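## Task

Every box sitting on the desk has a letter printed on its bottom face. The box whose letter is K must end up on the counter, and every other box must end up back on the desk. The utility cart must be standing upright at the finish, otherwise the task fails. The robot must not topple or finish leaning; either one fails the task. Anything that stays in place at the end only because the robot is holding it does not count as achieved.

## Robot and tools

Robot: a Hello Robot Stretch 4 in a physics simulation. It has one arm only: an omni-wheel base, a vertical mast carrying a lift, a telescoping arm that reaches straight forward, a three-joint wrist (yaw, pitch, roll) and a two-finger gripper. It stands about 1.6 m tall and the base rim lies within 0.23 m of the base origin. Cameras: head_camera, head_left_camera, head_right_camera (all on the head) and wrist_camera (on the gripper). The letters are under the boxes, so a box has to be lifted or tipped to read it, then set back down.

Frames: the base frame has its origin on the floor below the base centre, x ahead, y to the left, z upward. hand_pose, a point between the open fingertips, is reported in this frame and may be slightly off. The odometry frame is wherever the base frame was when the scene began.

Tool execute_actions: argument "actions" is a list holding one action (or empty, which just reports state and pictures). Optional "cameras" lists which images to return (default all, [] for none). An action contains "base", "joints", or both, plus optional "pace" and "contact_limits"; alternatively it is only {"end_of_arm": "enable_torque"}, which re-powers wrist or gripper motors that shut off. Base and joint motions start at once and may finish at different moments.
"base" holds exactly one relative command measured from the last reported base position: translate_m (metres, forward positive, -2 to 2), strafe_m (metres sideways, left positive, -2 to 2) or rotate_rad (radians, counter-clockwise seen from above positive, -3.2 to 3.2). These are offsets, not places.
"joints" is one object keyed by joint name, each value an absolute target: lift_m 0 to 1.2 m; arm_m 0 to 0.55 m of extension; wrist_yaw_rad -1.134 to 4.276 (0 points forward, positive turns left, 3.14 tucked back, over 3.4 the arm may block it); wrist_pitch_rad -1.117 to 4.259 (0 level, 1.57 pointing down); wrist_roll_rad -1.117 to 4.259 (0 keeps the fingers level, positive turns clockwise viewed from behind); gripper_m -0.038 to 0.141 m, the fingertip gap (below 0 they squeeze together). Out-of-range joint targets are clipped and reported; any other bad value or unknown key rejects the whole call with no motion. One action lasts 15 s at most.
"pace": "slow", "default", "fast" or "max" (base up to 0.1/0.3/0.4/0.6 m/s and 1/2/3/4 rad/s, reduced when the lift is above 0.2 m). "contact_limits": {"arm_m": value from 0 to 0.75}, default 0.5, lower means the arm stops at a gentler push.

Other tools: wait (seconds 0 to 10, nothing new commanded); zoom_image (camera plus region [x0, y0, x1, y1] in pixels from the image's top-left, at most 504 by 504) for a finer look at the latest image; read_manual (licence texts only, no motion); finished_scene (scene 1 or 2) closes the scene irreversibly, after which the result reports success and gives the next task.

Results: joint_positions; base_odometry (wheel-count based, heading -3.142 to 3.142, left positive); turned_by_wheels vs turned_by_imu (a gap over roughly 0.1 rad means a collision or slip); base_tilt in degrees; lidar_m with 12 distances in 30-degree sectors, first straight ahead, going counter-clockwise ("-" means nothing seen or closer than 0.25 m); wrist_depth_mm, a 7x7 grid of depths in mm; motor_effort in percent with the peak in brackets. base_status and joint_status describe how each motion ended: "done", "off_target" (may still push), "contact_stop_at_<key>" (blocked; that part goes slack), "limit_stop_at_<name>" (e.g. own_body for self-collision, tilt when leaning beyond 6 degrees), "time_out", "torque_fault" (wrist motor went limp; send enable_torque). on_its_own reports anything not commanded in that call. A reported stop cancels the rest of that reply's motion calls. Omitted joints or base may keep driving toward older targets.

Gripping: command a gap smaller than the object; the reading does not prove a hold, but a firm squeeze shows in gripper_m effort. Fingertips pressed on a surface can snag; raise the lift. At scene start, sending lift_m 0.4 with wrist_yaw_rad 0 unfolds the wrist.

Avoid: turning or driving with over 1 kg held and arm_m above 0.2, especially at fast paces; strong pushes or pulls with a raised gripper; wrist pitched up while rolled (self-collision); pressing the gripper into things with base or arm moves; dropping, slamming or knocking boxes or the cart over. The robot keeps holding the last command while you think, and loose objects may get nudged occasionally. Quicker robot motion earns more for a solved scene.

Each tool is called after "Emit:" as a command line: name --argument value for each argument, lists and objects as JSON in quotes; but a table of rows of numbers goes row by row, as --pt "numbers of a row", without its own name.

## Session

Emit:
execute_actions --actions '[]'

Scene clock: 0.00 s.
base_odometry: x=+0.000 y=+0.000 heading=+0.000 (m, m, rad; odometry frame)
turned_by_wheels: +0.000 (rad since the last result)
turned_by_imu: +0.000 (rad since the last result)
base_tilt: forward=+0.0 right=-0.2 (deg)
lidar_m: 1.25 1.17 1.19 2.11 2.05 1.79 2.29 2.10 2.21 1.57 1.65 1.70
base_status: not commanded
joint_positions: lift_m=+0.131 arm_m=+0.001 wrist_yaw_rad=+3.180 wrist_pitch_rad=+0.002 wrist_roll_rad=-0.001 gripper_m=+0.057
joint_status: not commanded
motor_effort: lift_m=+20 arm_m=-1 wrist_yaw_rad=+2 wrist_pitch_rad=-9 wrist_roll_rad=+0 gripper_m=-2 wheel_0=+0 wheel_1=+0 wheel_2=+0 (%)
hand_pose: x=-0.1194 y=+0.0762 z=+0.3085 quat_wxyz=(-0.019, -0.001, +0.000, +1.000) (m; base frame)
wrist_depth_mm: - 143 - - - - 1756 / - 141 150 - - - 1808 / - 109 139 - - - 1808 / - 115 138 - - - 1808 / 139 138 - - - 1983 1756 / 204 1661 1430 1464 212 1182 1060 / 202 1025 512 831 809 732 759
pictures: head_camera, head_left_camera, head_right_camera, wrist_camera
Images, in order (width x height): head_camera 420x560, head_left_camera 420x672, head_right_camera 420x672, wrist_camera 616x392.

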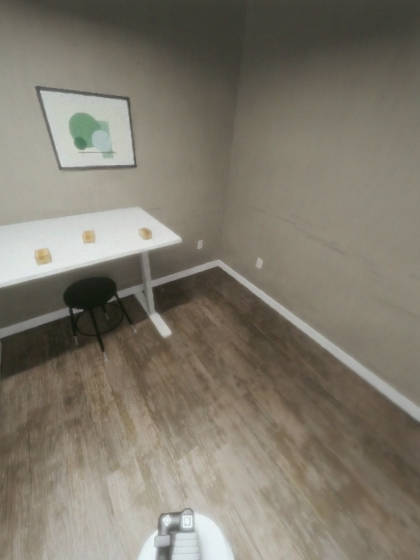

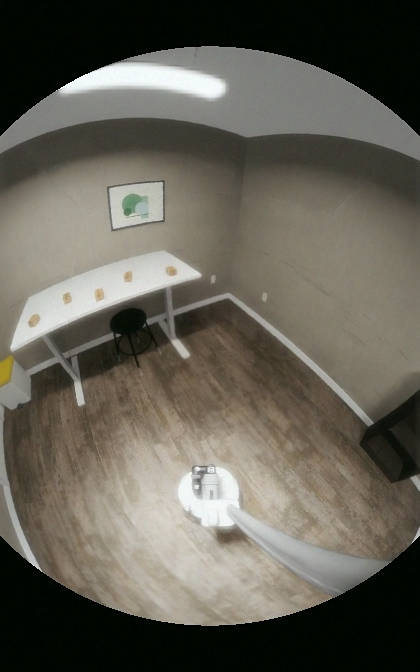

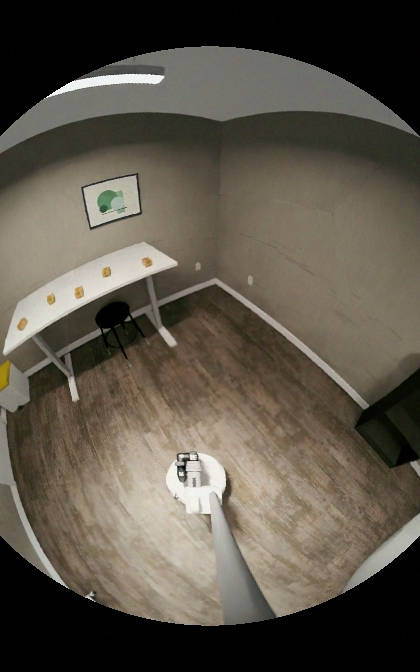

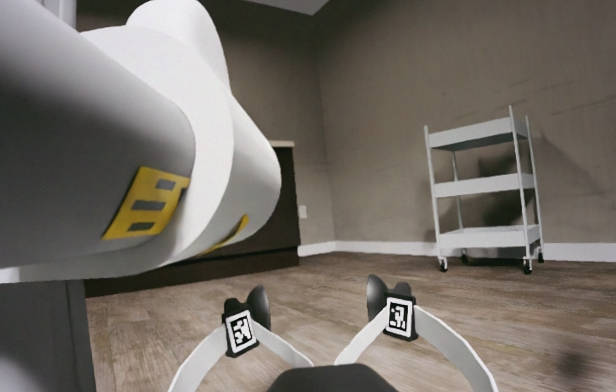

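Emit:
zoom_image --camera "head_left_camera" --region '[0, 230, 220, 420]'

Emit:
execute_actions --actions '[{"base":{"rotate_rad":0.58},"joints":{"lift_m":0.75,"wrist_yaw_rad":0,"gripper_m":0.11},"pace":"fast"}]'

Region (0, 230, 220, 420) of head_left_camera's 420x672 image, scaled by 2.291, with more detail than that image has; it fills the top 435 rows of this view, and the rest is white.

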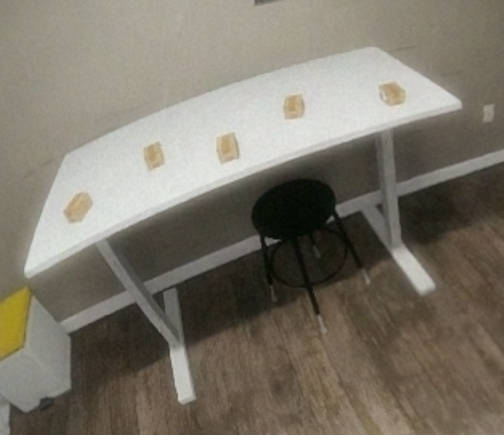

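Scene clock: 14.70 s.
base_odometry: x=+0.000 y=+0.000 heading=+0.580 (m, m, rad; odometry frame)
turned_by_wheels: +0.580 (rad since the last result)
turned_by_imu: +0.575 (rad since the last result)
base_tilt: forward=-0.1 right=-0.2 (deg)
lidar_m: 1.16 1.21 2.12 2.03 1.80 2.27 2.18 2.01 1.57 1.68 1.73 1.20
base_status: done
joint_positions: lift_m=+0.750 arm_m=+0.001 wrist_yaw_rad=+0.001 wrist_pitch_rad=+0.002 wrist_roll_rad=-0.001 gripper_m=+0.110
joint_status: all done
motor_effort: lift_m=+25(31) arm_m=-1(1) wrist_yaw_rad=+0(5) wrist_pitch_rad=-9(8) wrist_roll_rad=+0(1) gripper_m=-1(4) wheel_0=-2(9) wheel_1=-2(12) wheel_2=+0(8) (%)
hand_pose: x=+0.4608 y=-0.0872 z=+0.9272 quat_wxyz=(+1.000, +0.000, +0.001, +0.000) (m; base frame)
wrist_depth_mm: 1808 1808 1863 1863 1863 1863 1863 / 1863 1808 1808 1808 1808 1863 1808 / 1808 1863 1808 1808 1808 1808 1808 / 1756 1863 1808 1808 1808 1808 1756 / 1756 1336 1808 1756 1808 1756 1808 / 1756 1756 1756 1756 1756 1808 1756 / 1756 1756 1756 161 1756 1756 1808
pictures: head_camera, head_left_camera, head_right_camera, wrist_camera
camera_calibration (this result's frames):
wrist_camera: T_world_to_cam=[[-0.00589356, -0.996587, -0.082333, -0.00483533], [0.0358719, 0.0820708, -0.995981, 0.977143], [0.999339, -0.00882331, 0.0352658, -0.274691], [0, 0, 0, 1]] pos_world=[0.239429, -0.0874374, 0.982504]
Images, in order (width x height): head_camera 420x560, head_left_camera 420x672, head_right_camera 420x672, wrist_camera 616x392.

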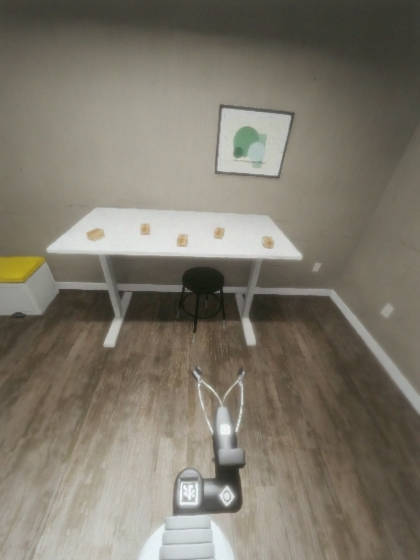

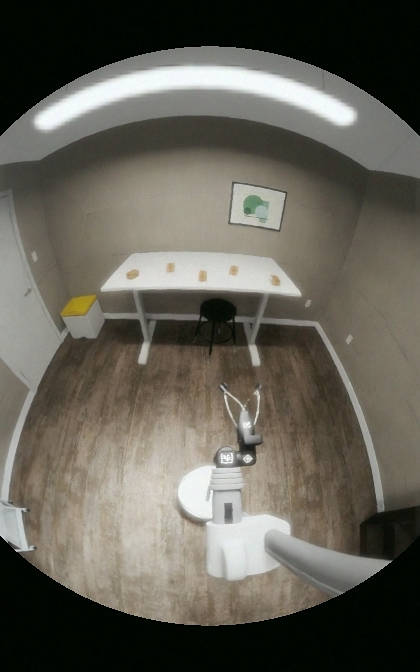

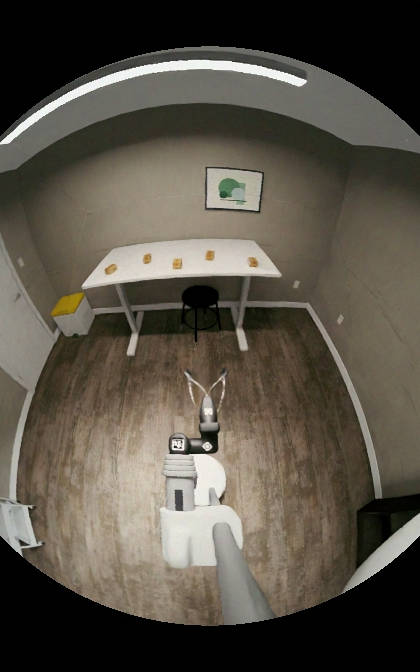

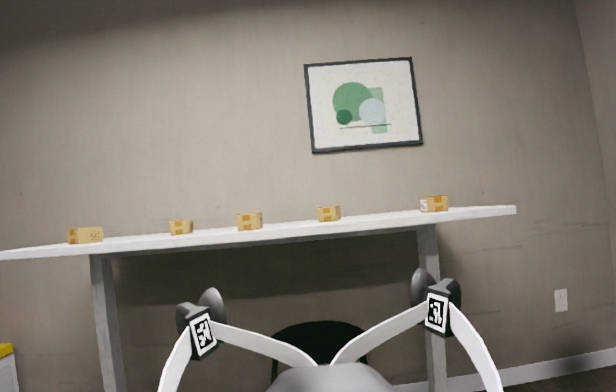

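Emit:
zoom_image --camera "wrist_camera" --region '[290, 170, 530, 260]'

Emit:
zoom_image --camera "wrist_camera" --region '[40, 190, 290, 270]'

Emit:
zoom_image --camera "head_camera" --region '[40, 195, 310, 275]'

Region (290, 170, 530, 260) of wrist_camera's 616x392 image, scaled by 2.100; it fills the top 189 rows of this view, and the rest is white.

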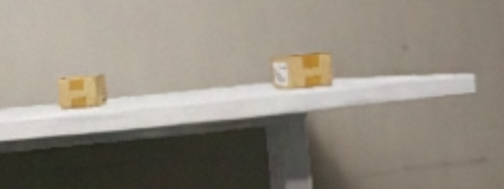

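Region (40, 190, 290, 270) of wrist_camera's 616x392 image, scaled by 2.016; it fills the top 161 rows of this view, and the rest is white.

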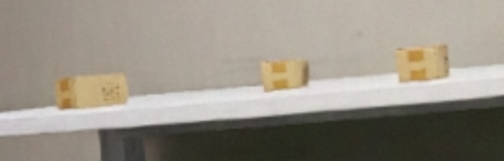

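Region (40, 195, 310, 275) of head_camera's 420x560 image, scaled by 1.867, with more detail than that image has; it fills the top 149 rows of this view, and the rest is white.

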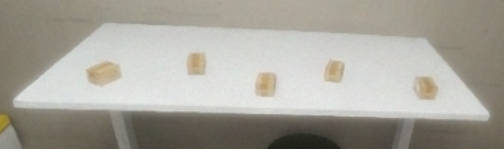

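Emit:
execute_actions --actions '[{"base":{"translate_m":0.65},"joints":{"lift_m":0.92,"wrist_pitch_rad":0.45,"gripper_m":0.13},"pace":"fast"}]'

Scene clock: 33.83 s.
base_odometry: x=+0.544 y=+0.356 heading=+0.580 (m, m, rad; odometry frame)
turned_by_wheels: +0.001 (rad since the last result)
turned_by_imu: +0.001 (rad since the last result)
base_tilt: forward=+0.0 right=-0.1 (deg)
lidar_m: 0.51 0.55 0.72 2.02 2.13 2.25 2.81 2.00 1.76 1.65 0.77 0.53
base_status: done
joint_positions: lift_m=+0.920 arm_m=+0.001 wrist_yaw_rad=+0.000 wrist_pitch_rad=+0.452 wrist_roll_rad=-0.001 gripper_m=+0.130
joint_status: all done
motor_effort: lift_m=+24(27) arm_m=-1(1) wrist_yaw_rad=+2(0) wrist_pitch_rad=-7(8) wrist_roll_rad=+1(0) gripper_m=+0(3) wheel_0=+3(9) wheel_1=+4(9) wheel_2=+3(13) (%)
hand_pose: x=+0.4318 y=-0.0874 z=+0.9718 quat_wxyz=(+0.975, +0.000, +0.224, +0.000) (m; base frame)
wrist_depth_mm: 960 960 991 1008 1008 1008 1042 / 1008 1025 1042 1060 1060 1060 1078 / 976 866 759 647 627 603 492 / 521 407 459 442 421 402 384 / 362 349 351 349 353 798 1336 / 1336 1336 1308 842 820 842 1464 / 1430 1430 741 150 1281 1229 1281
pictures: head_camera, head_left_camera, head_right_camera, wrist_camera
camera_calibration (this result's frames):
wrist_camera: T_world_to_cam=[[-0.0415281, -0.996589, -0.0713145, 0.00320712], [-0.400906, 0.0819989, -0.912442, 1.13004], [0.915177, -0.00930159, -0.402944, 0.214906], [0, 0, 0, 1]] pos_world=[0.256494, -0.0874666, 1.11792]
Images, in order (width x height): head_camera 420x560, head_left_camera 420x672, head_right_camera 420x672, wrist_camera 616x392.

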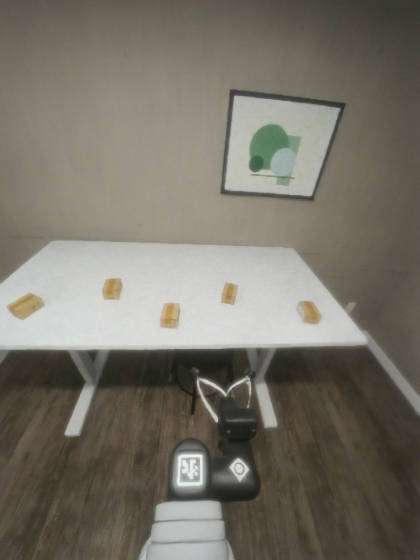

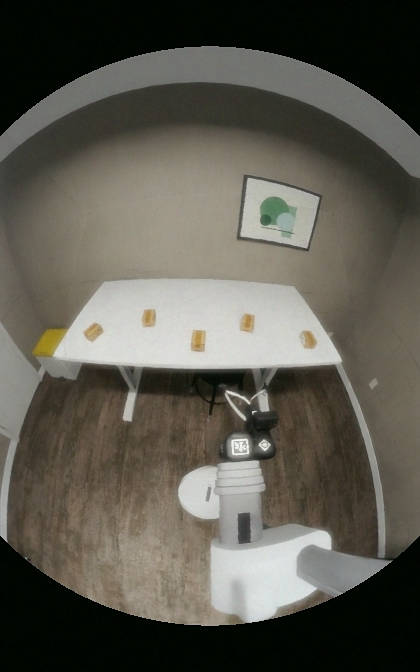

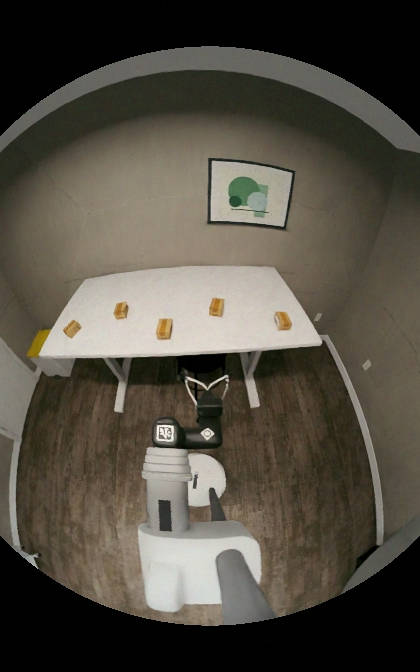

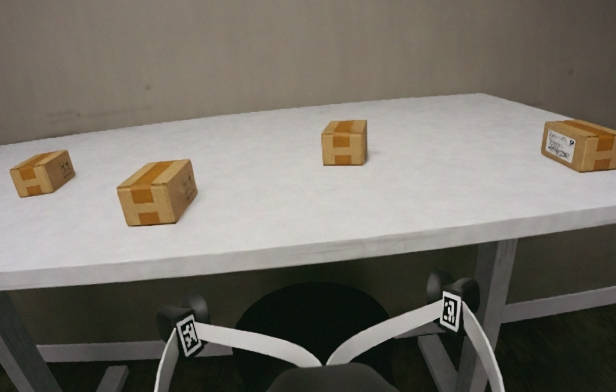

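Emit:
execute_actions --actions '[{"base":{"strafe_m":-0.055},"joints":{"arm_m":0.27},"pace":"fast"}]' --cameras '["head_camera","wrist_camera"]'

Scene clock: 43.53 s.
base_odometry: x=+0.574 y=+0.310 heading=+0.580 (m, m, rad; odometry frame)
turned_by_wheels: +0.000 (rad since the last result)
turned_by_imu: +0.001 (rad since the last result)
base_tilt: forward=+0.1 right=-0.2 (deg)
lidar_m: 0.51 0.52 0.72 2.07 2.18 2.33 2.84 1.91 1.70 1.61 0.79 0.57
base_status: done
joint_positions: lift_m=+0.920 arm_m=+0.269 wrist_yaw_rad=+0.000 wrist_pitch_rad=+0.452 wrist_roll_rad=-0.001 gripper_m=+0.130
joint_status: all done
motor_effort: lift_m=+24(24) arm_m=+5(8) wrist_yaw_rad=+2(2) wrist_pitch_rad=-7(7) wrist_roll_rad=+1(1) gripper_m=+3(5) wheel_0=-1(13) wheel_1=-2(12) wheel_2=+1(4) (%)
hand_pose: x=+0.6996 y=-0.0874 z=+0.9719 quat_wxyz=(+0.975, +0.000, +0.224, +0.000) (m; base frame)
wrist_depth_mm: 723 723 741 750 759 768 778 / 759 768 788 788 809 809 820 / 798 798 750 683 634 597 569 / 521 492 462 327 410 394 382 / 357 347 334 272 306 296 283 / 270 265 249 254 238 215 231 / 224 214 205 157 202 195 -
pictures: head_camera, wrist_camera
camera_calibration (this result's frames):
wrist_camera: T_world_to_cam=[[-0.0414853, -0.996591, -0.0713182, 0.0143115], [-0.400829, 0.0819842, -0.912477, 1.23738], [0.915213, -0.00926797, -0.402864, -0.0302364], [0, 0, 0, 1]] pos_world=[0.524246, -0.0874635, 1.11792]
Images, in order (width x height): head_camera 420x560, wrist_camera 616x392.

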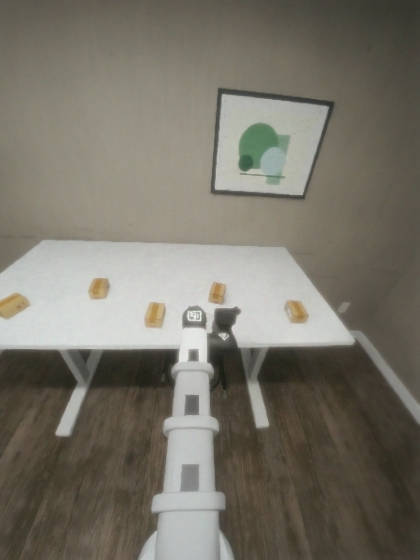

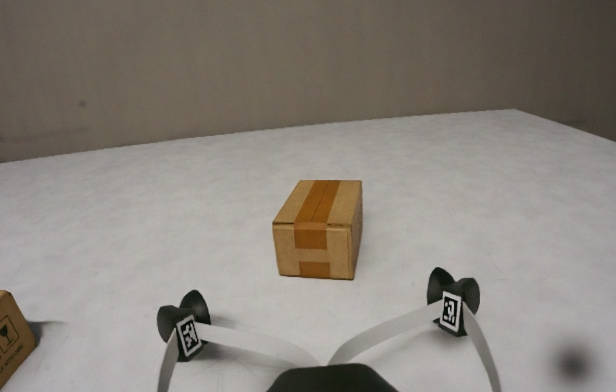

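Emit:
execute_actions --actions '[{"base":{"strafe_m":-0.012},"joints":{"arm_m":0.37,"lift_m":0.925},"pace":"fast"}]' --cameras '["wrist_camera"]'

Emit:
execute_actions --actions '[{"joints":{"gripper_m":0.02},"pace":"fast"}]' --cameras '["wrist_camera"]'

Scene clock: 48.20 s.
base_odometry: x=+0.580 y=+0.300 heading=+0.580 (m, m, rad; odometry frame)
turned_by_wheels: +0.000 (rad since the last result)
turned_by_imu: +0.001 (rad since the last result)
base_tilt: forward=+0.2 right=-0.4 (deg)
lidar_m: 0.52 0.56 0.77 2.11 2.20 2.35 2.82 1.91 1.68 1.61 0.84 0.55
base_status: done
joint_positions: lift_m=+0.925 arm_m=+0.369 wrist_yaw_rad=+0.000 wrist_pitch_rad=+0.452 wrist_roll_rad=-0.001 gripper_m=+0.130
joint_status: all done
motor_effort: lift_m=+25(23) arm_m=+5(4) wrist_yaw_rad=+1(2) wrist_pitch_rad=-8(8) wrist_roll_rad=+1(1) gripper_m=-4(1) wheel_0=+1(9) wheel_1=-3(10) wheel_2=+0(0) (%)
hand_pose: x=+0.7996 y=-0.0874 z=+0.9769 quat_wxyz=(+0.975, +0.000, +0.224, +0.000) (m; base frame)
wrist_depth_mm: 634 640 647 654 661 668 676 / 668 676 691 699 699 707 707 / 707 715 715 699 654 609 585 / 535 504 477 449 427 407 389 / 368 355 343 238 314 304 293 / 277 273 218 186 228 221 238 / 230 220 209 150 207 201 -
pictures: wrist_camera
camera_calibration (this result's frames):
wrist_camera: T_world_to_cam=[[-0.0416025, -0.996586, -0.0713172, 0.0188794], [-0.40084, 0.0820307, -0.912468, 1.28203], [0.915203, -0.00937414, -0.402884, -0.119744], [0, 0, 0, 1]] pos_world=[0.624264, -0.0874733, 1.12291]
Images, in order (width x height): wrist_camera 616x392.

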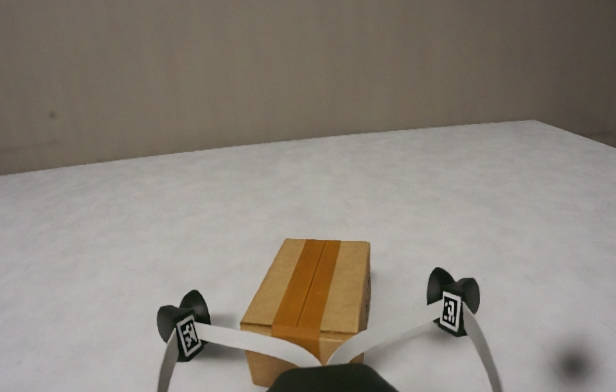

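Scene clock: 50.20 s.
base_odometry: x=+0.580 y=+0.300 heading=+0.580 (m, m, rad; odometry frame)
turned_by_wheels: +0.000 (rad since the last result)
turned_by_imu: +0.001 (rad since the last result)
base_tilt: forward=+0.2 right=-0.4 (deg)
lidar_m: 0.50 0.53 0.75 2.07 2.16 2.34 2.83 1.94 1.66 1.60 0.77 0.55
base_status: not commanded
joint_positions: lift_m=+0.925 arm_m=+0.369 wrist_yaw_rad=+0.000 wrist_pitch_rad=+0.453 wrist_roll_rad=-0.001 gripper_m=+0.020
joint_status: all done
motor_effort: lift_m=+24(24) arm_m=+5(5) wrist_yaw_rad=+2(1) wrist_pitch_rad=-8(9) wrist_roll_rad=+0(1) gripper_m=-18(16) wheel_0=+1(1) wheel_1=-3(3) wheel_2=+0(0) (%)
hand_pose: x=+0.7995 y=-0.0874 z=+0.9767 quat_wxyz=(+0.974, +0.000, +0.224, +0.000) (m; base frame)
wrist_depth_mm: 634 640 647 654 668 676 676 / 668 676 683 699 699 707 707 / 707 715 715 699 647 609 580 / 535 500 473 449 427 404 392 / 364 355 342 228 312 301 291 / 277 273 258 178 186 240 237 / 229 220 181 163 199 193 -
pictures: wrist_camera
camera_calibration (this result's frames):
wrist_camera: T_world_to_cam=[[-0.0416511, -0.996586, -0.0712886, 0.0188741], [-0.401465, 0.0820305, -0.912194, 1.28206], [0.914927, -0.00937398, -0.403511, -0.118904], [0, 0, 0, 1]] pos_world=[0.624278, -0.0874733, 1.12286]
Images, in order (width x height): wrist_camera 616x392.

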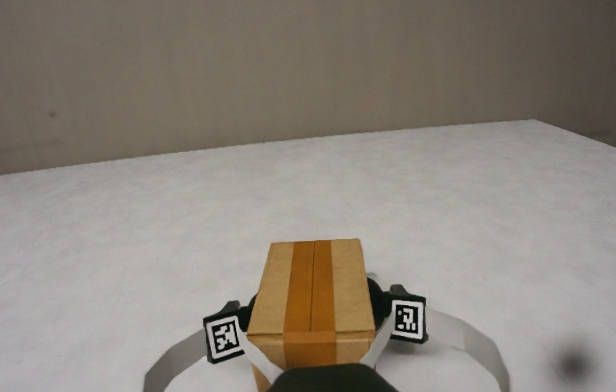

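Emit:
execute_actions --actions '[{"joints":{"wrist_pitch_rad":-1.0,"wrist_roll_rad":2.9,"lift_m":0.93},"pace":"fast"}]' --cameras '["head_camera","wrist_camera"]'

Scene clock: 64.70 s.
base_odometry: x=+0.580 y=+0.300 heading=+0.580 (m, m, rad; odometry frame)
turned_by_wheels: +0.000 (rad since the last result)
turned_by_imu: +0.001 (rad since the last result)
base_tilt: forward=+0.3 right=-0.3 (deg)
lidar_m: 0.50 0.52 0.74 2.09 2.18 2.35 2.81 1.90 1.68 1.62 0.81 0.56
base_status: not commanded
joint_positions: lift_m=+0.930 arm_m=+0.369 wrist_yaw_rad=+0.000 wrist_pitch_rad=-0.998 wrist_roll_rad=+2.900 gripper_m=+0.020
joint_status: all done
motor_effort: lift_m=+25(25) arm_m=+4(5) wrist_yaw_rad=+2(1) wrist_pitch_rad=-8(15) wrist_roll_rad=+2(6) gripper_m=-17(17) wheel_0=+1(1) wheel_1=-3(2) wheel_2=+0(0) (%)
hand_pose: x=+0.6965 y=-0.0874 z=+1.3503 quat_wxyz=(+0.106, +0.872, -0.058, +0.475) (m; base frame)
wrist_depth_mm: 831 788 759 732 723 699 676 / 976 931 866 842 820 788 750 / 1160 1118 1060 1008 976 917 878 / 1464 1397 1308 1255 1160 1118 1060 / 1397 1430 1464 227 1430 1366 1281 / 1281 1281 1281 178 185 1397 1397 / 1160 1182 181 163 1229 1229 1281
pictures: head_camera, wrist_camera
camera_calibration (this result's frames):
wrist_camera: T_world_to_cam=[[0.129366, 0.987419, -0.0909285, 0.122059], [-0.808629, 0.158125, 0.566671, -0.125124], [0.57392, 0.000219508, 0.818911, -1.28615], [0, 0, 0, 1]] pos_world=[0.621177, -0.100456, 1.13524]
Images, in order (width x height): head_camera 420x560, wrist_camera 616x392.

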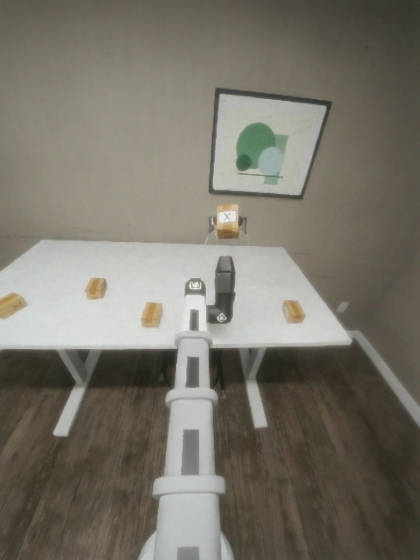

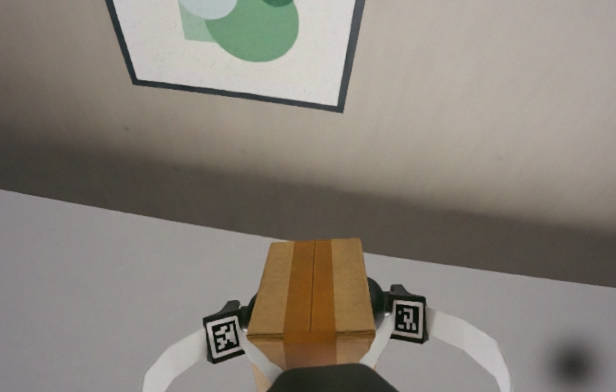

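Emit:
zoom_image --camera "head_camera" --region '[195, 190, 265, 250]'

Region (195, 190, 265, 250) of head_camera's 420x560 image, scaled by 7.200, with more detail than that image has; it fills the top 432 rows of this view, and the rest is white.

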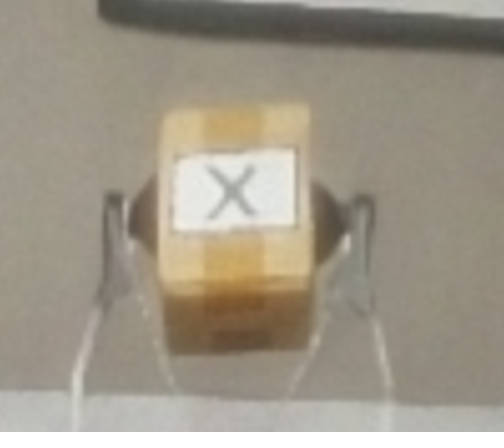

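Emit:
execute_actions --actions '[{"joints":{"wrist_pitch_rad":0.15,"wrist_roll_rad":0},"pace":"fast"}]' --cameras '[]'

Emit:
execute_actions --actions '[{"joints":{"wrist_pitch_rad":0.45,"lift_m":0.928}}]' --cameras '["wrist_camera"]'

Emit:
execute_actions --actions '[{"joints":{"gripper_m":0.10},"pace":"fast"}]' --cameras '["wrist_camera","head_camera"]'

Scene clock: 72.87 s.
base_odometry: x=+0.580 y=+0.300 heading=+0.580 (m, m, rad; odometry frame)
turned_by_wheels: +0.000 (rad since the last result)
turned_by_imu: +0.001 (rad since the last result)
base_tilt: forward=+0.0 right=-0.5 (deg)
lidar_m: 0.52 0.56 0.74 2.09 2.19 2.34 2.83 1.92 1.70 1.61 0.79 0.55
base_status: not commanded
joint_positions: lift_m=+0.930 arm_m=+0.369 wrist_yaw_rad=+0.000 wrist_pitch_rad=+0.153 wrist_roll_rad=+0.000 gripper_m=+0.020
joint_status: all done
motor_effort: lift_m=+25(25) arm_m=+5(5) wrist_yaw_rad=+2(2) wrist_pitch_rad=-11(11) wrist_roll_rad=+0(4) gripper_m=-13(16) wheel_0=+1(1) wheel_1=-3(2) wheel_2=+0(0) (%)
hand_pose: x=+0.8252 y=-0.0874 z=+1.0639 quat_wxyz=(+0.997, +0.000, +0.076, +0.000) (m; base frame)
wrist_depth_mm: 691 691 699 683 691 691 715 / 699 707 707 691 699 707 723 / 715 715 723 732 732 732 732 / 732 732 732 741 750 750 750 / 741 750 750 228 707 654 609 / 554 539 484 178 185 430 410 / 402 375 181 163 320 307 317
pictures: none
No camera images: the call's "cameras" was empty. Leave "cameras" out to get every camera's image.

Scene clock: 73.60 s.
base_odometry: x=+0.580 y=+0.300 heading=+0.580 (m, m, rad; odometry frame)
turned_by_wheels: +0.000 (rad since the last result)
turned_by_imu: +0.000 (rad since the last result)
base_tilt: forward=+0.3 right=-0.3 (deg)
lidar_m: 0.51 0.55 0.74 2.09 2.19 2.34 2.83 1.91 1.69 1.58 0.80 0.53
base_status: not commanded
joint_positions: lift_m=+0.928 arm_m=+0.369 wrist_yaw_rad=+0.000 wrist_pitch_rad=+0.453 wrist_roll_rad=+0.000 gripper_m=+0.020
joint_status: all done
motor_effort: lift_m=+15(22) arm_m=+4(5) wrist_yaw_rad=+2(3) wrist_pitch_rad=-10(10) wrist_roll_rad=+0(0) gripper_m=-19(19) wheel_0=+1(1) wheel_1=-3(3) wheel_2=+0(0) (%)
hand_pose: x=+0.7996 y=-0.0874 z=+0.9804 quat_wxyz=(+0.974, +0.000, +0.224, +0.000) (m; base frame)
wrist_depth_mm: 634 640 647 654 668 668 676 / 668 676 683 699 699 707 707 / 707 707 715 715 661 621 591 / 544 512 484 455 436 413 397 / 375 362 349 228 319 309 297 / 283 278 263 178 185 245 238 / 235 226 181 163 203 198 -
pictures: wrist_camera
camera_calibration (this result's frames):
wrist_camera: T_world_to_cam=[[-0.0422496, -0.99649, -0.0722662, 0.0205573], [-0.401398, 0.0831663, -0.91212, 1.28549], [0.914929, -0.00952925, -0.403503, -0.117471], [0, 0, 0, 1]] pos_world=[0.624338, -0.0875436, 1.12661]
Images, in order (width x height): wrist_camera 616x392.

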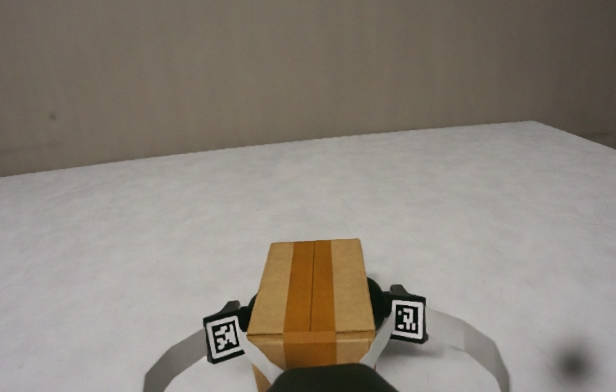

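Scene clock: 75.23 s.
base_odometry: x=+0.580 y=+0.300 heading=+0.580 (m, m, rad; odometry frame)
turned_by_wheels: +0.000 (rad since the last result)
turned_by_imu: +0.000 (rad since the last result)
base_tilt: forward=+0.3 right=-0.2 (deg)
lidar_m: 0.50 0.54 0.76 2.10 2.19 2.33 2.84 1.93 1.68 1.59 0.77 0.56
base_status: not commanded
joint_positions: lift_m=+0.928 arm_m=+0.369 wrist_yaw_rad=+0.000 wrist_pitch_rad=+0.452 wrist_roll_rad=+0.000 gripper_m=+0.100
joint_status: all done
motor_effort: lift_m=+15(15) arm_m=+4(4) wrist_yaw_rad=+2(2) wrist_pitch_rad=-8(9) wrist_roll_rad=+0(0) gripper_m=-4(16) wheel_0=+1(1) wheel_1=-3(3) wheel_2=+0(0) (%)
hand_pose: x=+0.7996 y=-0.0874 z=+0.9805 quat_wxyz=(+0.975, +0.000, +0.224, +0.000) (m; base frame)
wrist_depth_mm: 634 640 647 654 661 668 676 / 668 676 691 691 699 707 715 / 707 707 715 715 661 627 597 / 549 517 484 459 436 413 399 / 375 362 351 247 319 310 297 / 283 279 259 191 196 240 238 / 236 233 213 161 209 200 -
pictures: head_camera, wrist_camera
camera_calibration (this result's frames):
wrist_camera: T_world_to_cam=[[-0.0422246, -0.996491, -0.0722647, 0.0205421], [-0.401158, 0.0831523, -0.912227, 1.28548], [0.915035, -0.00952884, -0.403262, -0.117795], [0, 0, 0, 1]] pos_world=[0.624334, -0.0875428, 1.12663]
Images, in order (width x height): head_camera 420x560, wrist_camera 616x392.

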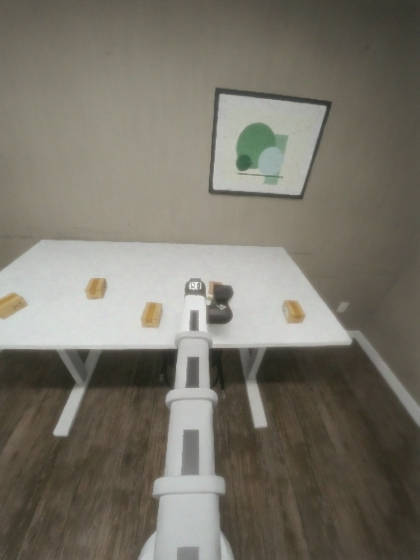

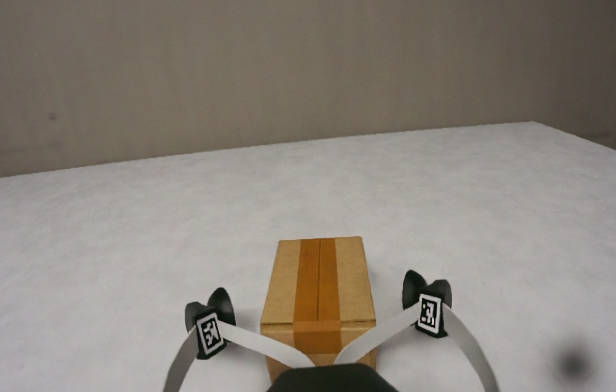

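Emit:
execute_actions --actions '[{"base":{"strafe_m":0.27},"joints":{"arm_m":0.09,"wrist_pitch_rad":0.2},"pace":"fast"}]' --cameras '["wrist_camera","head_camera"]'

Scene clock: 84.27 s.
base_odometry: x=+0.432 y=+0.526 heading=+0.580 (m, m, rad; odometry frame)
turned_by_wheels: +0.000 (rad since the last result)
turned_by_imu: +0.001 (rad since the last result)
base_tilt: forward=+0.1 right=-0.4 (deg)
lidar_m: 0.50 0.53 0.72 1.82 1.94 2.05 2.83 2.28 1.98 1.88 0.78 0.56
base_status: done
joint_positions: lift_m=+0.928 arm_m=+0.091 wrist_yaw_rad=+0.000 wrist_pitch_rad=+0.202 wrist_roll_rad=+0.000 gripper_m=+0.100
joint_status: all done
motor_effort: lift_m=+16(16) arm_m=-5(4) wrist_yaw_rad=+2(1) wrist_pitch_rad=-9(13) wrist_roll_rad=+0(0) gripper_m=+2(3) wheel_0=-1(14) wheel_1=+0(12) wheel_2=+1(1) (%)
hand_pose: x=+0.5443 y=-0.0874 z=+1.0486 quat_wxyz=(+0.995, +0.000, +0.101, +0.000) (m; base frame)
wrist_depth_mm: 946 946 946 960 946 946 960 / 960 960 976 991 991 991 991 / 976 991 991 991 1008 1008 1008 / 991 1008 1025 1025 1025 1008 917 / 809 759 707 654 609 500 500 / 484 449 421 387 218 375 366 / 362 357 314 161 304 287 -
pictures: head_camera, wrist_camera
camera_calibration (this result's frames):
wrist_camera: T_world_to_cam=[[-0.023011, -0.996496, -0.0804139, 0.0127725], [-0.162933, 0.0830979, -0.983132, 1.18986], [0.986369, -0.00952077, -0.164274, -0.146198], [0, 0, 0, 1]] pos_world=[0.338367, -0.0875394, 1.1468]
Images, in order (width x height): head_camera 420x560, wrist_camera 616x392.

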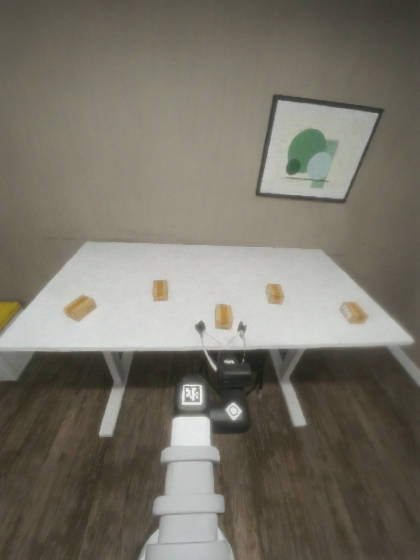

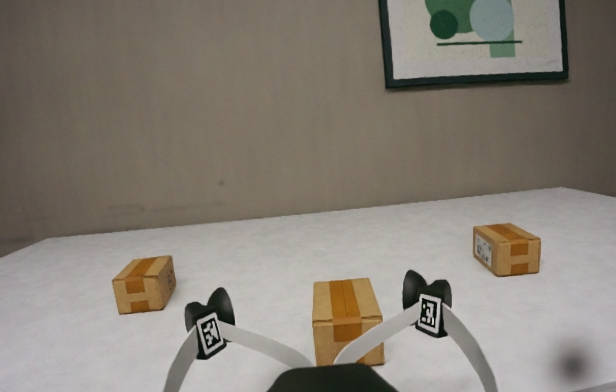

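Emit:
execute_actions --actions '[{"base":{"strafe_m":-0.026},"joints":{"arm_m":0.232,"lift_m":0.925},"pace":"fast"}]' --cameras '["wrist_camera","head_camera"]'

Scene clock: 89.50 s.
base_odometry: x=+0.447 y=+0.504 heading=+0.580 (m, m, rad; odometry frame)
turned_by_wheels: +0.000 (rad since the last result)
turned_by_imu: +0.001 (rad since the last result)
base_tilt: forward=+0.2 right=-0.3 (deg)
lidar_m: 0.52 0.53 0.72 1.85 1.96 2.10 2.82 2.27 1.93 1.85 0.77 0.56
base_status: done
joint_positions: lift_m=+0.925 arm_m=+0.231 wrist_yaw_rad=+0.000 wrist_pitch_rad=+0.202 wrist_roll_rad=+0.000 gripper_m=+0.100
joint_status: all done
motor_effort: lift_m=+15(17) arm_m=+5(5) wrist_yaw_rad=+2(3) wrist_pitch_rad=-7(9) wrist_roll_rad=+0(0) gripper_m=-4(3) wheel_0=-2(10) wheel_1=+0(12) wheel_2=+0(1) (%)
hand_pose: x=+0.6847 y=-0.0874 z=+1.0457 quat_wxyz=(+0.995, +0.000, +0.101, +0.000) (m; base frame)
wrist_depth_mm: 798 809 820 820 809 809 820 / 820 820 831 842 842 854 842 / 842 854 854 866 866 878 878 / 866 866 878 891 878 891 891 / 798 741 691 647 597 549 449 / 368 433 415 427 218 362 315 / 310 340 307 161 303 281 -
pictures: head_camera, wrist_camera
camera_calibration (this result's frames):
wrist_camera: T_world_to_cam=[[-0.0228191, -0.9965, -0.0804173, 0.0156913], [-0.162798, 0.0830684, -0.983156, 1.20981], [0.986395, -0.00934292, -0.164124, -0.285258], [0, 0, 0, 1]] pos_world=[0.47869, -0.0875256, 1.14387]
Images, in order (width x height): head_camera 420x560, wrist_camera 616x392.

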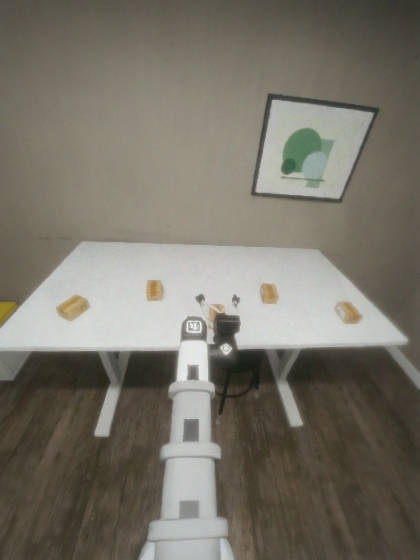

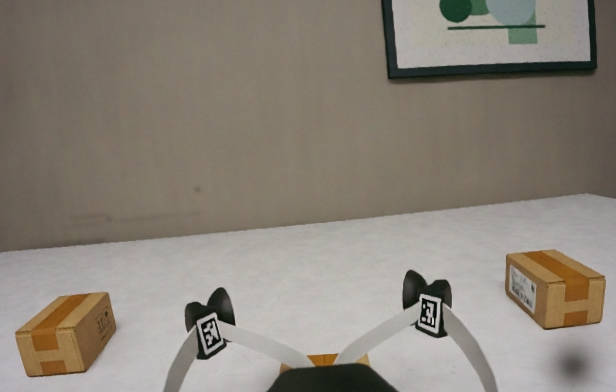

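Emit:
execute_actions --actions '[{"joints":{"wrist_pitch_rad":0.45,"gripper_m":0.025},"pace":"fast"}]' --cameras '["wrist_camera"]'

Scene clock: 92.13 s.
base_odometry: x=+0.447 y=+0.504 heading=+0.580 (m, m, rad; odometry frame)
turned_by_wheels: +0.000 (rad since the last result)
turned_by_imu: +0.001 (rad since the last result)
base_tilt: forward=+0.2 right=-0.5 (deg)
lidar_m: 0.54 0.52 0.75 1.83 1.95 2.04 2.83 2.29 1.94 1.85 0.80 0.55
base_status: not commanded
joint_positions: lift_m=+0.925 arm_m=+0.231 wrist_yaw_rad=+0.000 wrist_pitch_rad=+0.453 wrist_roll_rad=+0.000 gripper_m=+0.025
joint_status: all done
motor_effort: lift_m=+15(15) arm_m=+5(5) wrist_yaw_rad=+2(2) wrist_pitch_rad=-9(9) wrist_roll_rad=+0(0) gripper_m=-9(15) wheel_0=-2(2) wheel_1=+0(0) wheel_2=+0(0) (%)
hand_pose: x=+0.6615 y=-0.0874 z=+0.9774 quat_wxyz=(+0.974, +0.000, +0.224, +0.000) (m; base frame)
wrist_depth_mm: 750 759 778 788 798 798 809 / 798 798 820 831 831 854 842 / 831 842 768 707 654 609 585 / 535 500 477 452 427 384 322 / 320 357 343 230 317 303 293 / 279 273 259 181 186 242 238 / 232 229 185 159 198 195 -
pictures: wrist_camera
camera_calibration (this result's frames):
wrist_camera: T_world_to_cam=[[-0.0420461, -0.996502, -0.072215, 0.0143697], [-0.401531, 0.0830386, -0.912073, 1.22735], [0.91488, -0.00935261, -0.403618, 0.00779583], [0, 0, 0, 1]] pos_world=[0.486289, -0.0875247, 1.12361]
Images, in order (width x height): wrist_camera 616x392.

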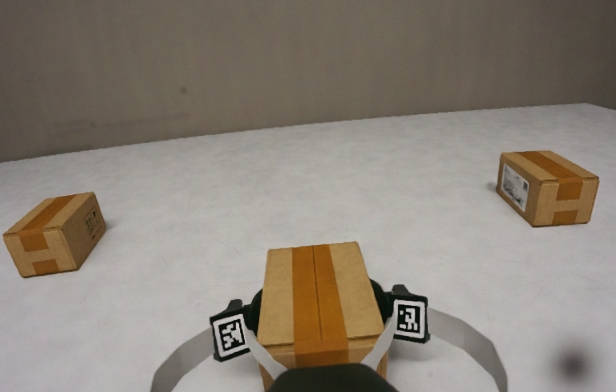

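Emit:
execute_actions --actions '[{"joints":{"wrist_pitch_rad":-1.0,"wrist_roll_rad":2.3},"pace":"fast"}]' --cameras '["head_camera","head_left_camera"]'

Emit:
zoom_image --camera "head_camera" --region '[170, 170, 290, 290]'

Scene clock: 96.40 s.
base_odometry: x=+0.447 y=+0.504 heading=+0.580 (m, m, rad; odometry frame)
turned_by_wheels: +0.000 (rad since the last result)
turned_by_imu: +0.001 (rad since the last result)
base_tilt: forward=+0.1 right=-0.2 (deg)
lidar_m: 0.52 0.51 0.76 1.82 1.95 2.06 2.85 2.27 1.96 1.84 0.81 0.56
base_status: not commanded
joint_positions: lift_m=+0.925 arm_m=+0.231 wrist_yaw_rad=+0.000 wrist_pitch_rad=-0.998 wrist_roll_rad=+2.300 gripper_m=+0.025
joint_status: all done
motor_effort: lift_m=+15(15) arm_m=+5(4) wrist_yaw_rad=+1(1) wrist_pitch_rad=-7(19) wrist_roll_rad=+2(6) gripper_m=-12(15) wheel_0=-2(1) wheel_1=+0(0) wheel_2=+0(0) (%)
hand_pose: x=+0.5585 y=-0.0874 z=+1.3460 quat_wxyz=(+0.359, +0.801, -0.196, +0.437) (m; base frame)
wrist_depth_mm: 1499 1576 1255 1042 878 768 683 / 1430 1576 1464 1160 976 820 732 / 1308 1430 1576 1336 1098 917 798 / 1229 1336 1464 1537 1229 1025 878 / 1138 1229 1366 230 1366 1138 976 / 1060 1160 1205 181 185 1255 1098 / 1008 1078 185 159 1397 1336 1205
pictures: head_camera, head_left_camera
Images, in order (width x height): head_camera 420x560, head_left_camera 420x672.

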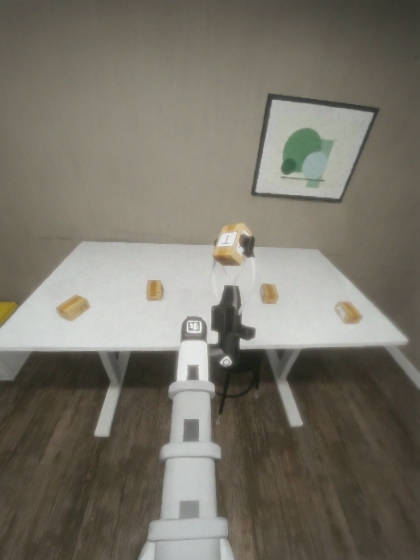

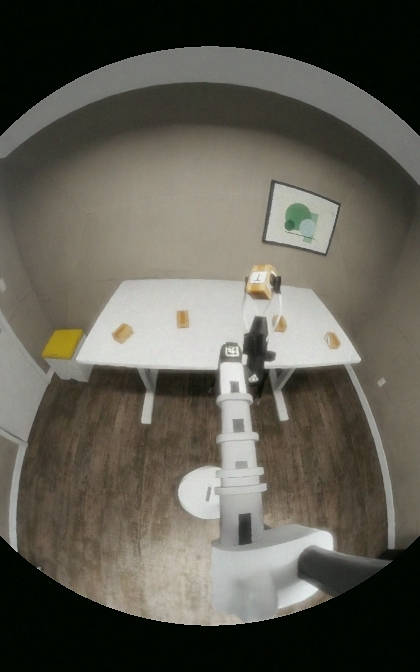

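Region (170, 170, 290, 290) of head_camera's 420x560 image, scaled by 4.200, with more detail than that image has.

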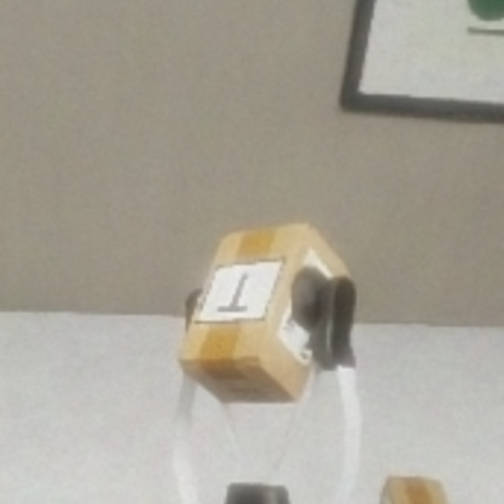

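Emit:
execute_actions --actions '[{"base":{"strafe_m":0.262},"joints":{"wrist_pitch_rad":0.12,"wrist_roll_rad":0,"wrist_yaw_rad":-0.6,"arm_m":0.30,"lift_m":0.929},"pace":"fast"}]' --cameras '["head_camera"]'

Emit:
execute_actions --actions '[{"joints":{"wrist_pitch_rad":0.45}}]' --cameras '["head_camera","wrist_camera"]'

Scene clock: 109.30 s.
base_odometry: x=+0.303 y=+0.724 heading=+0.580 (m, m, rad; odometry frame)
turned_by_wheels: +0.000 (rad since the last result)
turned_by_imu: +0.001 (rad since the last result)
base_tilt: forward=+0.2 right=-0.4 (deg)
lidar_m: 0.51 0.52 1.33 1.58 1.70 1.82 2.82 2.61 2.20 2.09 0.77 0.54
base_status: done
joint_positions: lift_m=+0.929 arm_m=+0.299 wrist_yaw_rad=-0.600 wrist_pitch_rad=+0.123 wrist_roll_rad=+0.000 gripper_m=+0.025
joint_status: all done
motor_effort: lift_m=+25(27) arm_m=+5(6) wrist_yaw_rad=+2(5) wrist_pitch_rad=-11(11) wrist_roll_rad=+0(5) gripper_m=-13(15) wheel_0=+0(11) wheel_1=+2(12) wheel_2=+1(0) (%)
hand_pose: x=+0.6571 y=-0.2337 z=+1.0714 quat_wxyz=(+0.954, +0.018, +0.059, -0.295) (m; base frame)
wrist_depth_mm: 691 768 891 1025 1308 1661 1661 / 691 778 891 1042 1255 1661 1708 / 691 778 904 1060 1281 1661 1708 / 699 778 904 1060 1281 1618 1808 / 691 778 866 230 809 715 647 / 603 585 525 181 186 466 442 / 427 421 185 159 334 324 336
pictures: head_camera
Images, in order (width x height): head_camera 420x560.

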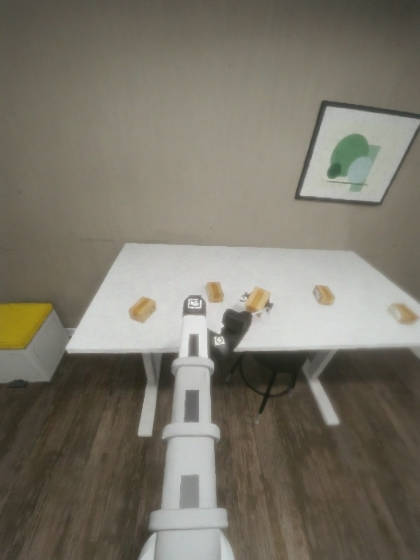

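Scene clock: 110.03 s.
base_odometry: x=+0.303 y=+0.724 heading=+0.580 (m, m, rad; odometry frame)
turned_by_wheels: +0.000 (rad since the last result)
turned_by_imu: +0.000 (rad since the last result)
base_tilt: forward=+0.0 right=-0.4 (deg)
lidar_m: 0.49 0.53 1.33 1.57 1.67 1.82 2.84 2.64 2.21 2.10 0.79 0.56
base_status: not commanded
joint_positions: lift_m=+0.929 arm_m=+0.299 wrist_yaw_rad=-0.600 wrist_pitch_rad=+0.453 wrist_roll_rad=+0.000 gripper_m=+0.025
joint_status: all done
motor_effort: lift_m=+25(25) arm_m=+5(5) wrist_yaw_rad=+0(0) wrist_pitch_rad=-10(11) wrist_roll_rad=+0(0) gripper_m=-13(14) wheel_0=+0(0) wheel_1=+2(2) wheel_2=+1(1) (%)
hand_pose: x=+0.6349 y=-0.2186 z=+0.9806 quat_wxyz=(+0.931, +0.066, +0.214, -0.288) (m; base frame)
wrist_depth_mm: 640 723 831 976 1182 1537 1618 / 661 741 866 1025 1182 1576 1708 / 683 750 788 723 609 564 603 / 549 512 484 459 439 415 399 / 271 359 351 230 324 310 300 / 247 267 264 181 186 247 258 / 236 233 185 159 202 200 1281
pictures: head_camera, wrist_camera
camera_calibration (this result's frames):
wrist_camera: T_world_to_cam=[[-0.597222, -0.798815, -0.072256, 0.278469], [-0.284514, 0.295215, -0.912085, 1.20259], [0.749918, -0.52416, -0.403583, 0.0243922], [0, 0, 0, 1]] pos_world=[0.49017, -0.119793, 1.12683]
Images, in order (width x height): head_camera 420x560, wrist_camera 616x392.

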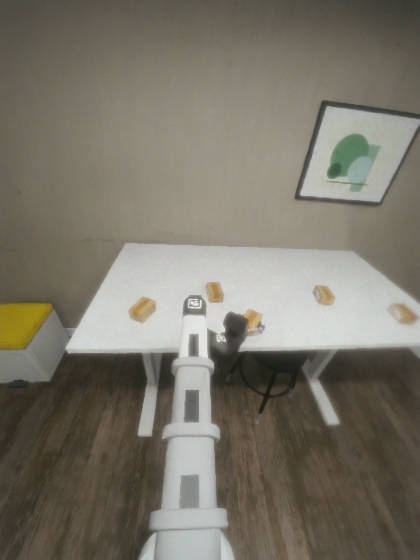

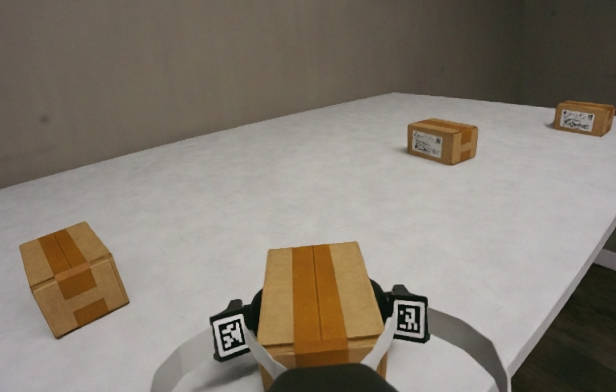

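Emit:
execute_actions --actions '[{"joints":{"arm_m":0.335}}]' --cameras '[]'

Emit:
execute_actions --actions '[{"joints":{"gripper_m":0.085,"lift_m":0.926},"pace":"fast"}]' --cameras '["wrist_camera"]'

Scene clock: 115.67 s.
base_odometry: x=+0.303 y=+0.724 heading=+0.580 (m, m, rad; odometry frame)
turned_by_wheels: +0.000 (rad since the last result)
turned_by_imu: +0.001 (rad since the last result)
base_tilt: forward=+0.2 right=-0.4 (deg)
lidar_m: 0.52 0.54 1.36 1.56 1.67 1.82 2.83 2.63 2.21 2.11 0.76 0.60
base_status: not commanded
joint_positions: lift_m=+0.929 arm_m=+0.334 wrist_yaw_rad=-0.600 wrist_pitch_rad=+0.453 wrist_roll_rad=+0.000 gripper_m=+0.025
joint_status: all done
motor_effort: lift_m=+25(25) arm_m=+5(5) wrist_yaw_rad=+2(2) wrist_pitch_rad=-10(11) wrist_roll_rad=+0(0) gripper_m=-16(11) wheel_0=+0(0) wheel_1=+2(2) wheel_2=+1(1) (%)
hand_pose: x=+0.6698 y=-0.2186 z=+0.9806 quat_wxyz=(+0.931, +0.066, +0.214, -0.288) (m; base frame)
wrist_depth_mm: 615 691 809 931 1138 1430 1661 / 634 715 831 976 1160 1464 1708 / 654 723 788 715 661 521 597 / 544 517 484 459 439 415 402 / 270 359 351 230 324 310 300 / 216 253 264 181 185 246 240 / 223 231 185 160 202 198 -
pictures: none
No camera images: the call's "cameras" was empty. Leave "cameras" out to get every camera's image.

Scene clock: 117.07 s.
base_odometry: x=+0.303 y=+0.724 heading=+0.580 (m, m, rad; odometry frame)
turned_by_wheels: +0.000 (rad since the last result)
turned_by_imu: +0.000 (rad since the last result)
base_tilt: forward=+0.1 right=-0.2 (deg)
lidar_m: 0.51 0.55 1.35 1.57 1.68 1.84 2.80 2.62 2.21 2.11 0.77 0.57
base_status: not commanded
joint_positions: lift_m=+0.926 arm_m=+0.334 wrist_yaw_rad=-0.600 wrist_pitch_rad=+0.452 wrist_roll_rad=+0.000 gripper_m=+0.085
joint_status: all done
motor_effort: lift_m=+16(28) arm_m=+5(5) wrist_yaw_rad=+0(3) wrist_pitch_rad=-8(12) wrist_roll_rad=+0(0) gripper_m=+0(10) wheel_0=+0(0) wheel_1=+2(2) wheel_2=+1(1) (%)
hand_pose: x=+0.6699 y=-0.2186 z=+0.9784 quat_wxyz=(+0.931, +0.066, +0.214, -0.288) (m; base frame)
wrist_depth_mm: 609 691 798 931 1138 1430 1618 / 634 715 831 991 1138 1499 1708 / 654 723 778 715 654 512 597 / 539 508 480 455 433 413 399 / 266 355 347 242 320 309 297 / 216 251 260 190 194 244 237 / 222 230 211 173 207 197 -
pictures: wrist_camera
camera_calibration (this result's frames):
wrist_camera: T_world_to_cam=[[-0.597353, -0.798716, -0.0722704, 0.299285], [-0.284203, 0.295094, -0.912222, 1.21046], [0.749932, -0.524379, -0.403273, -0.00312001], [0, 0, 0, 1]] pos_world=[0.525136, -0.119793, 1.12458]
Images, in order (width x height): wrist_camera 616x392.

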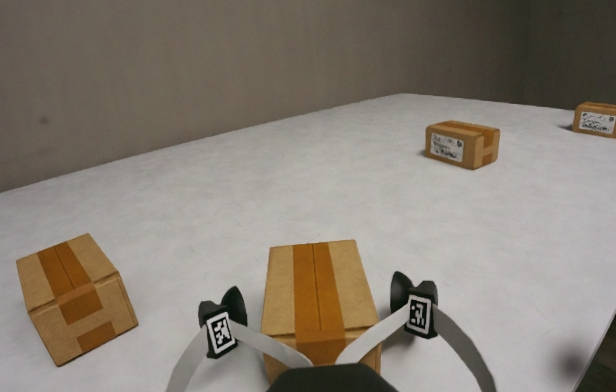

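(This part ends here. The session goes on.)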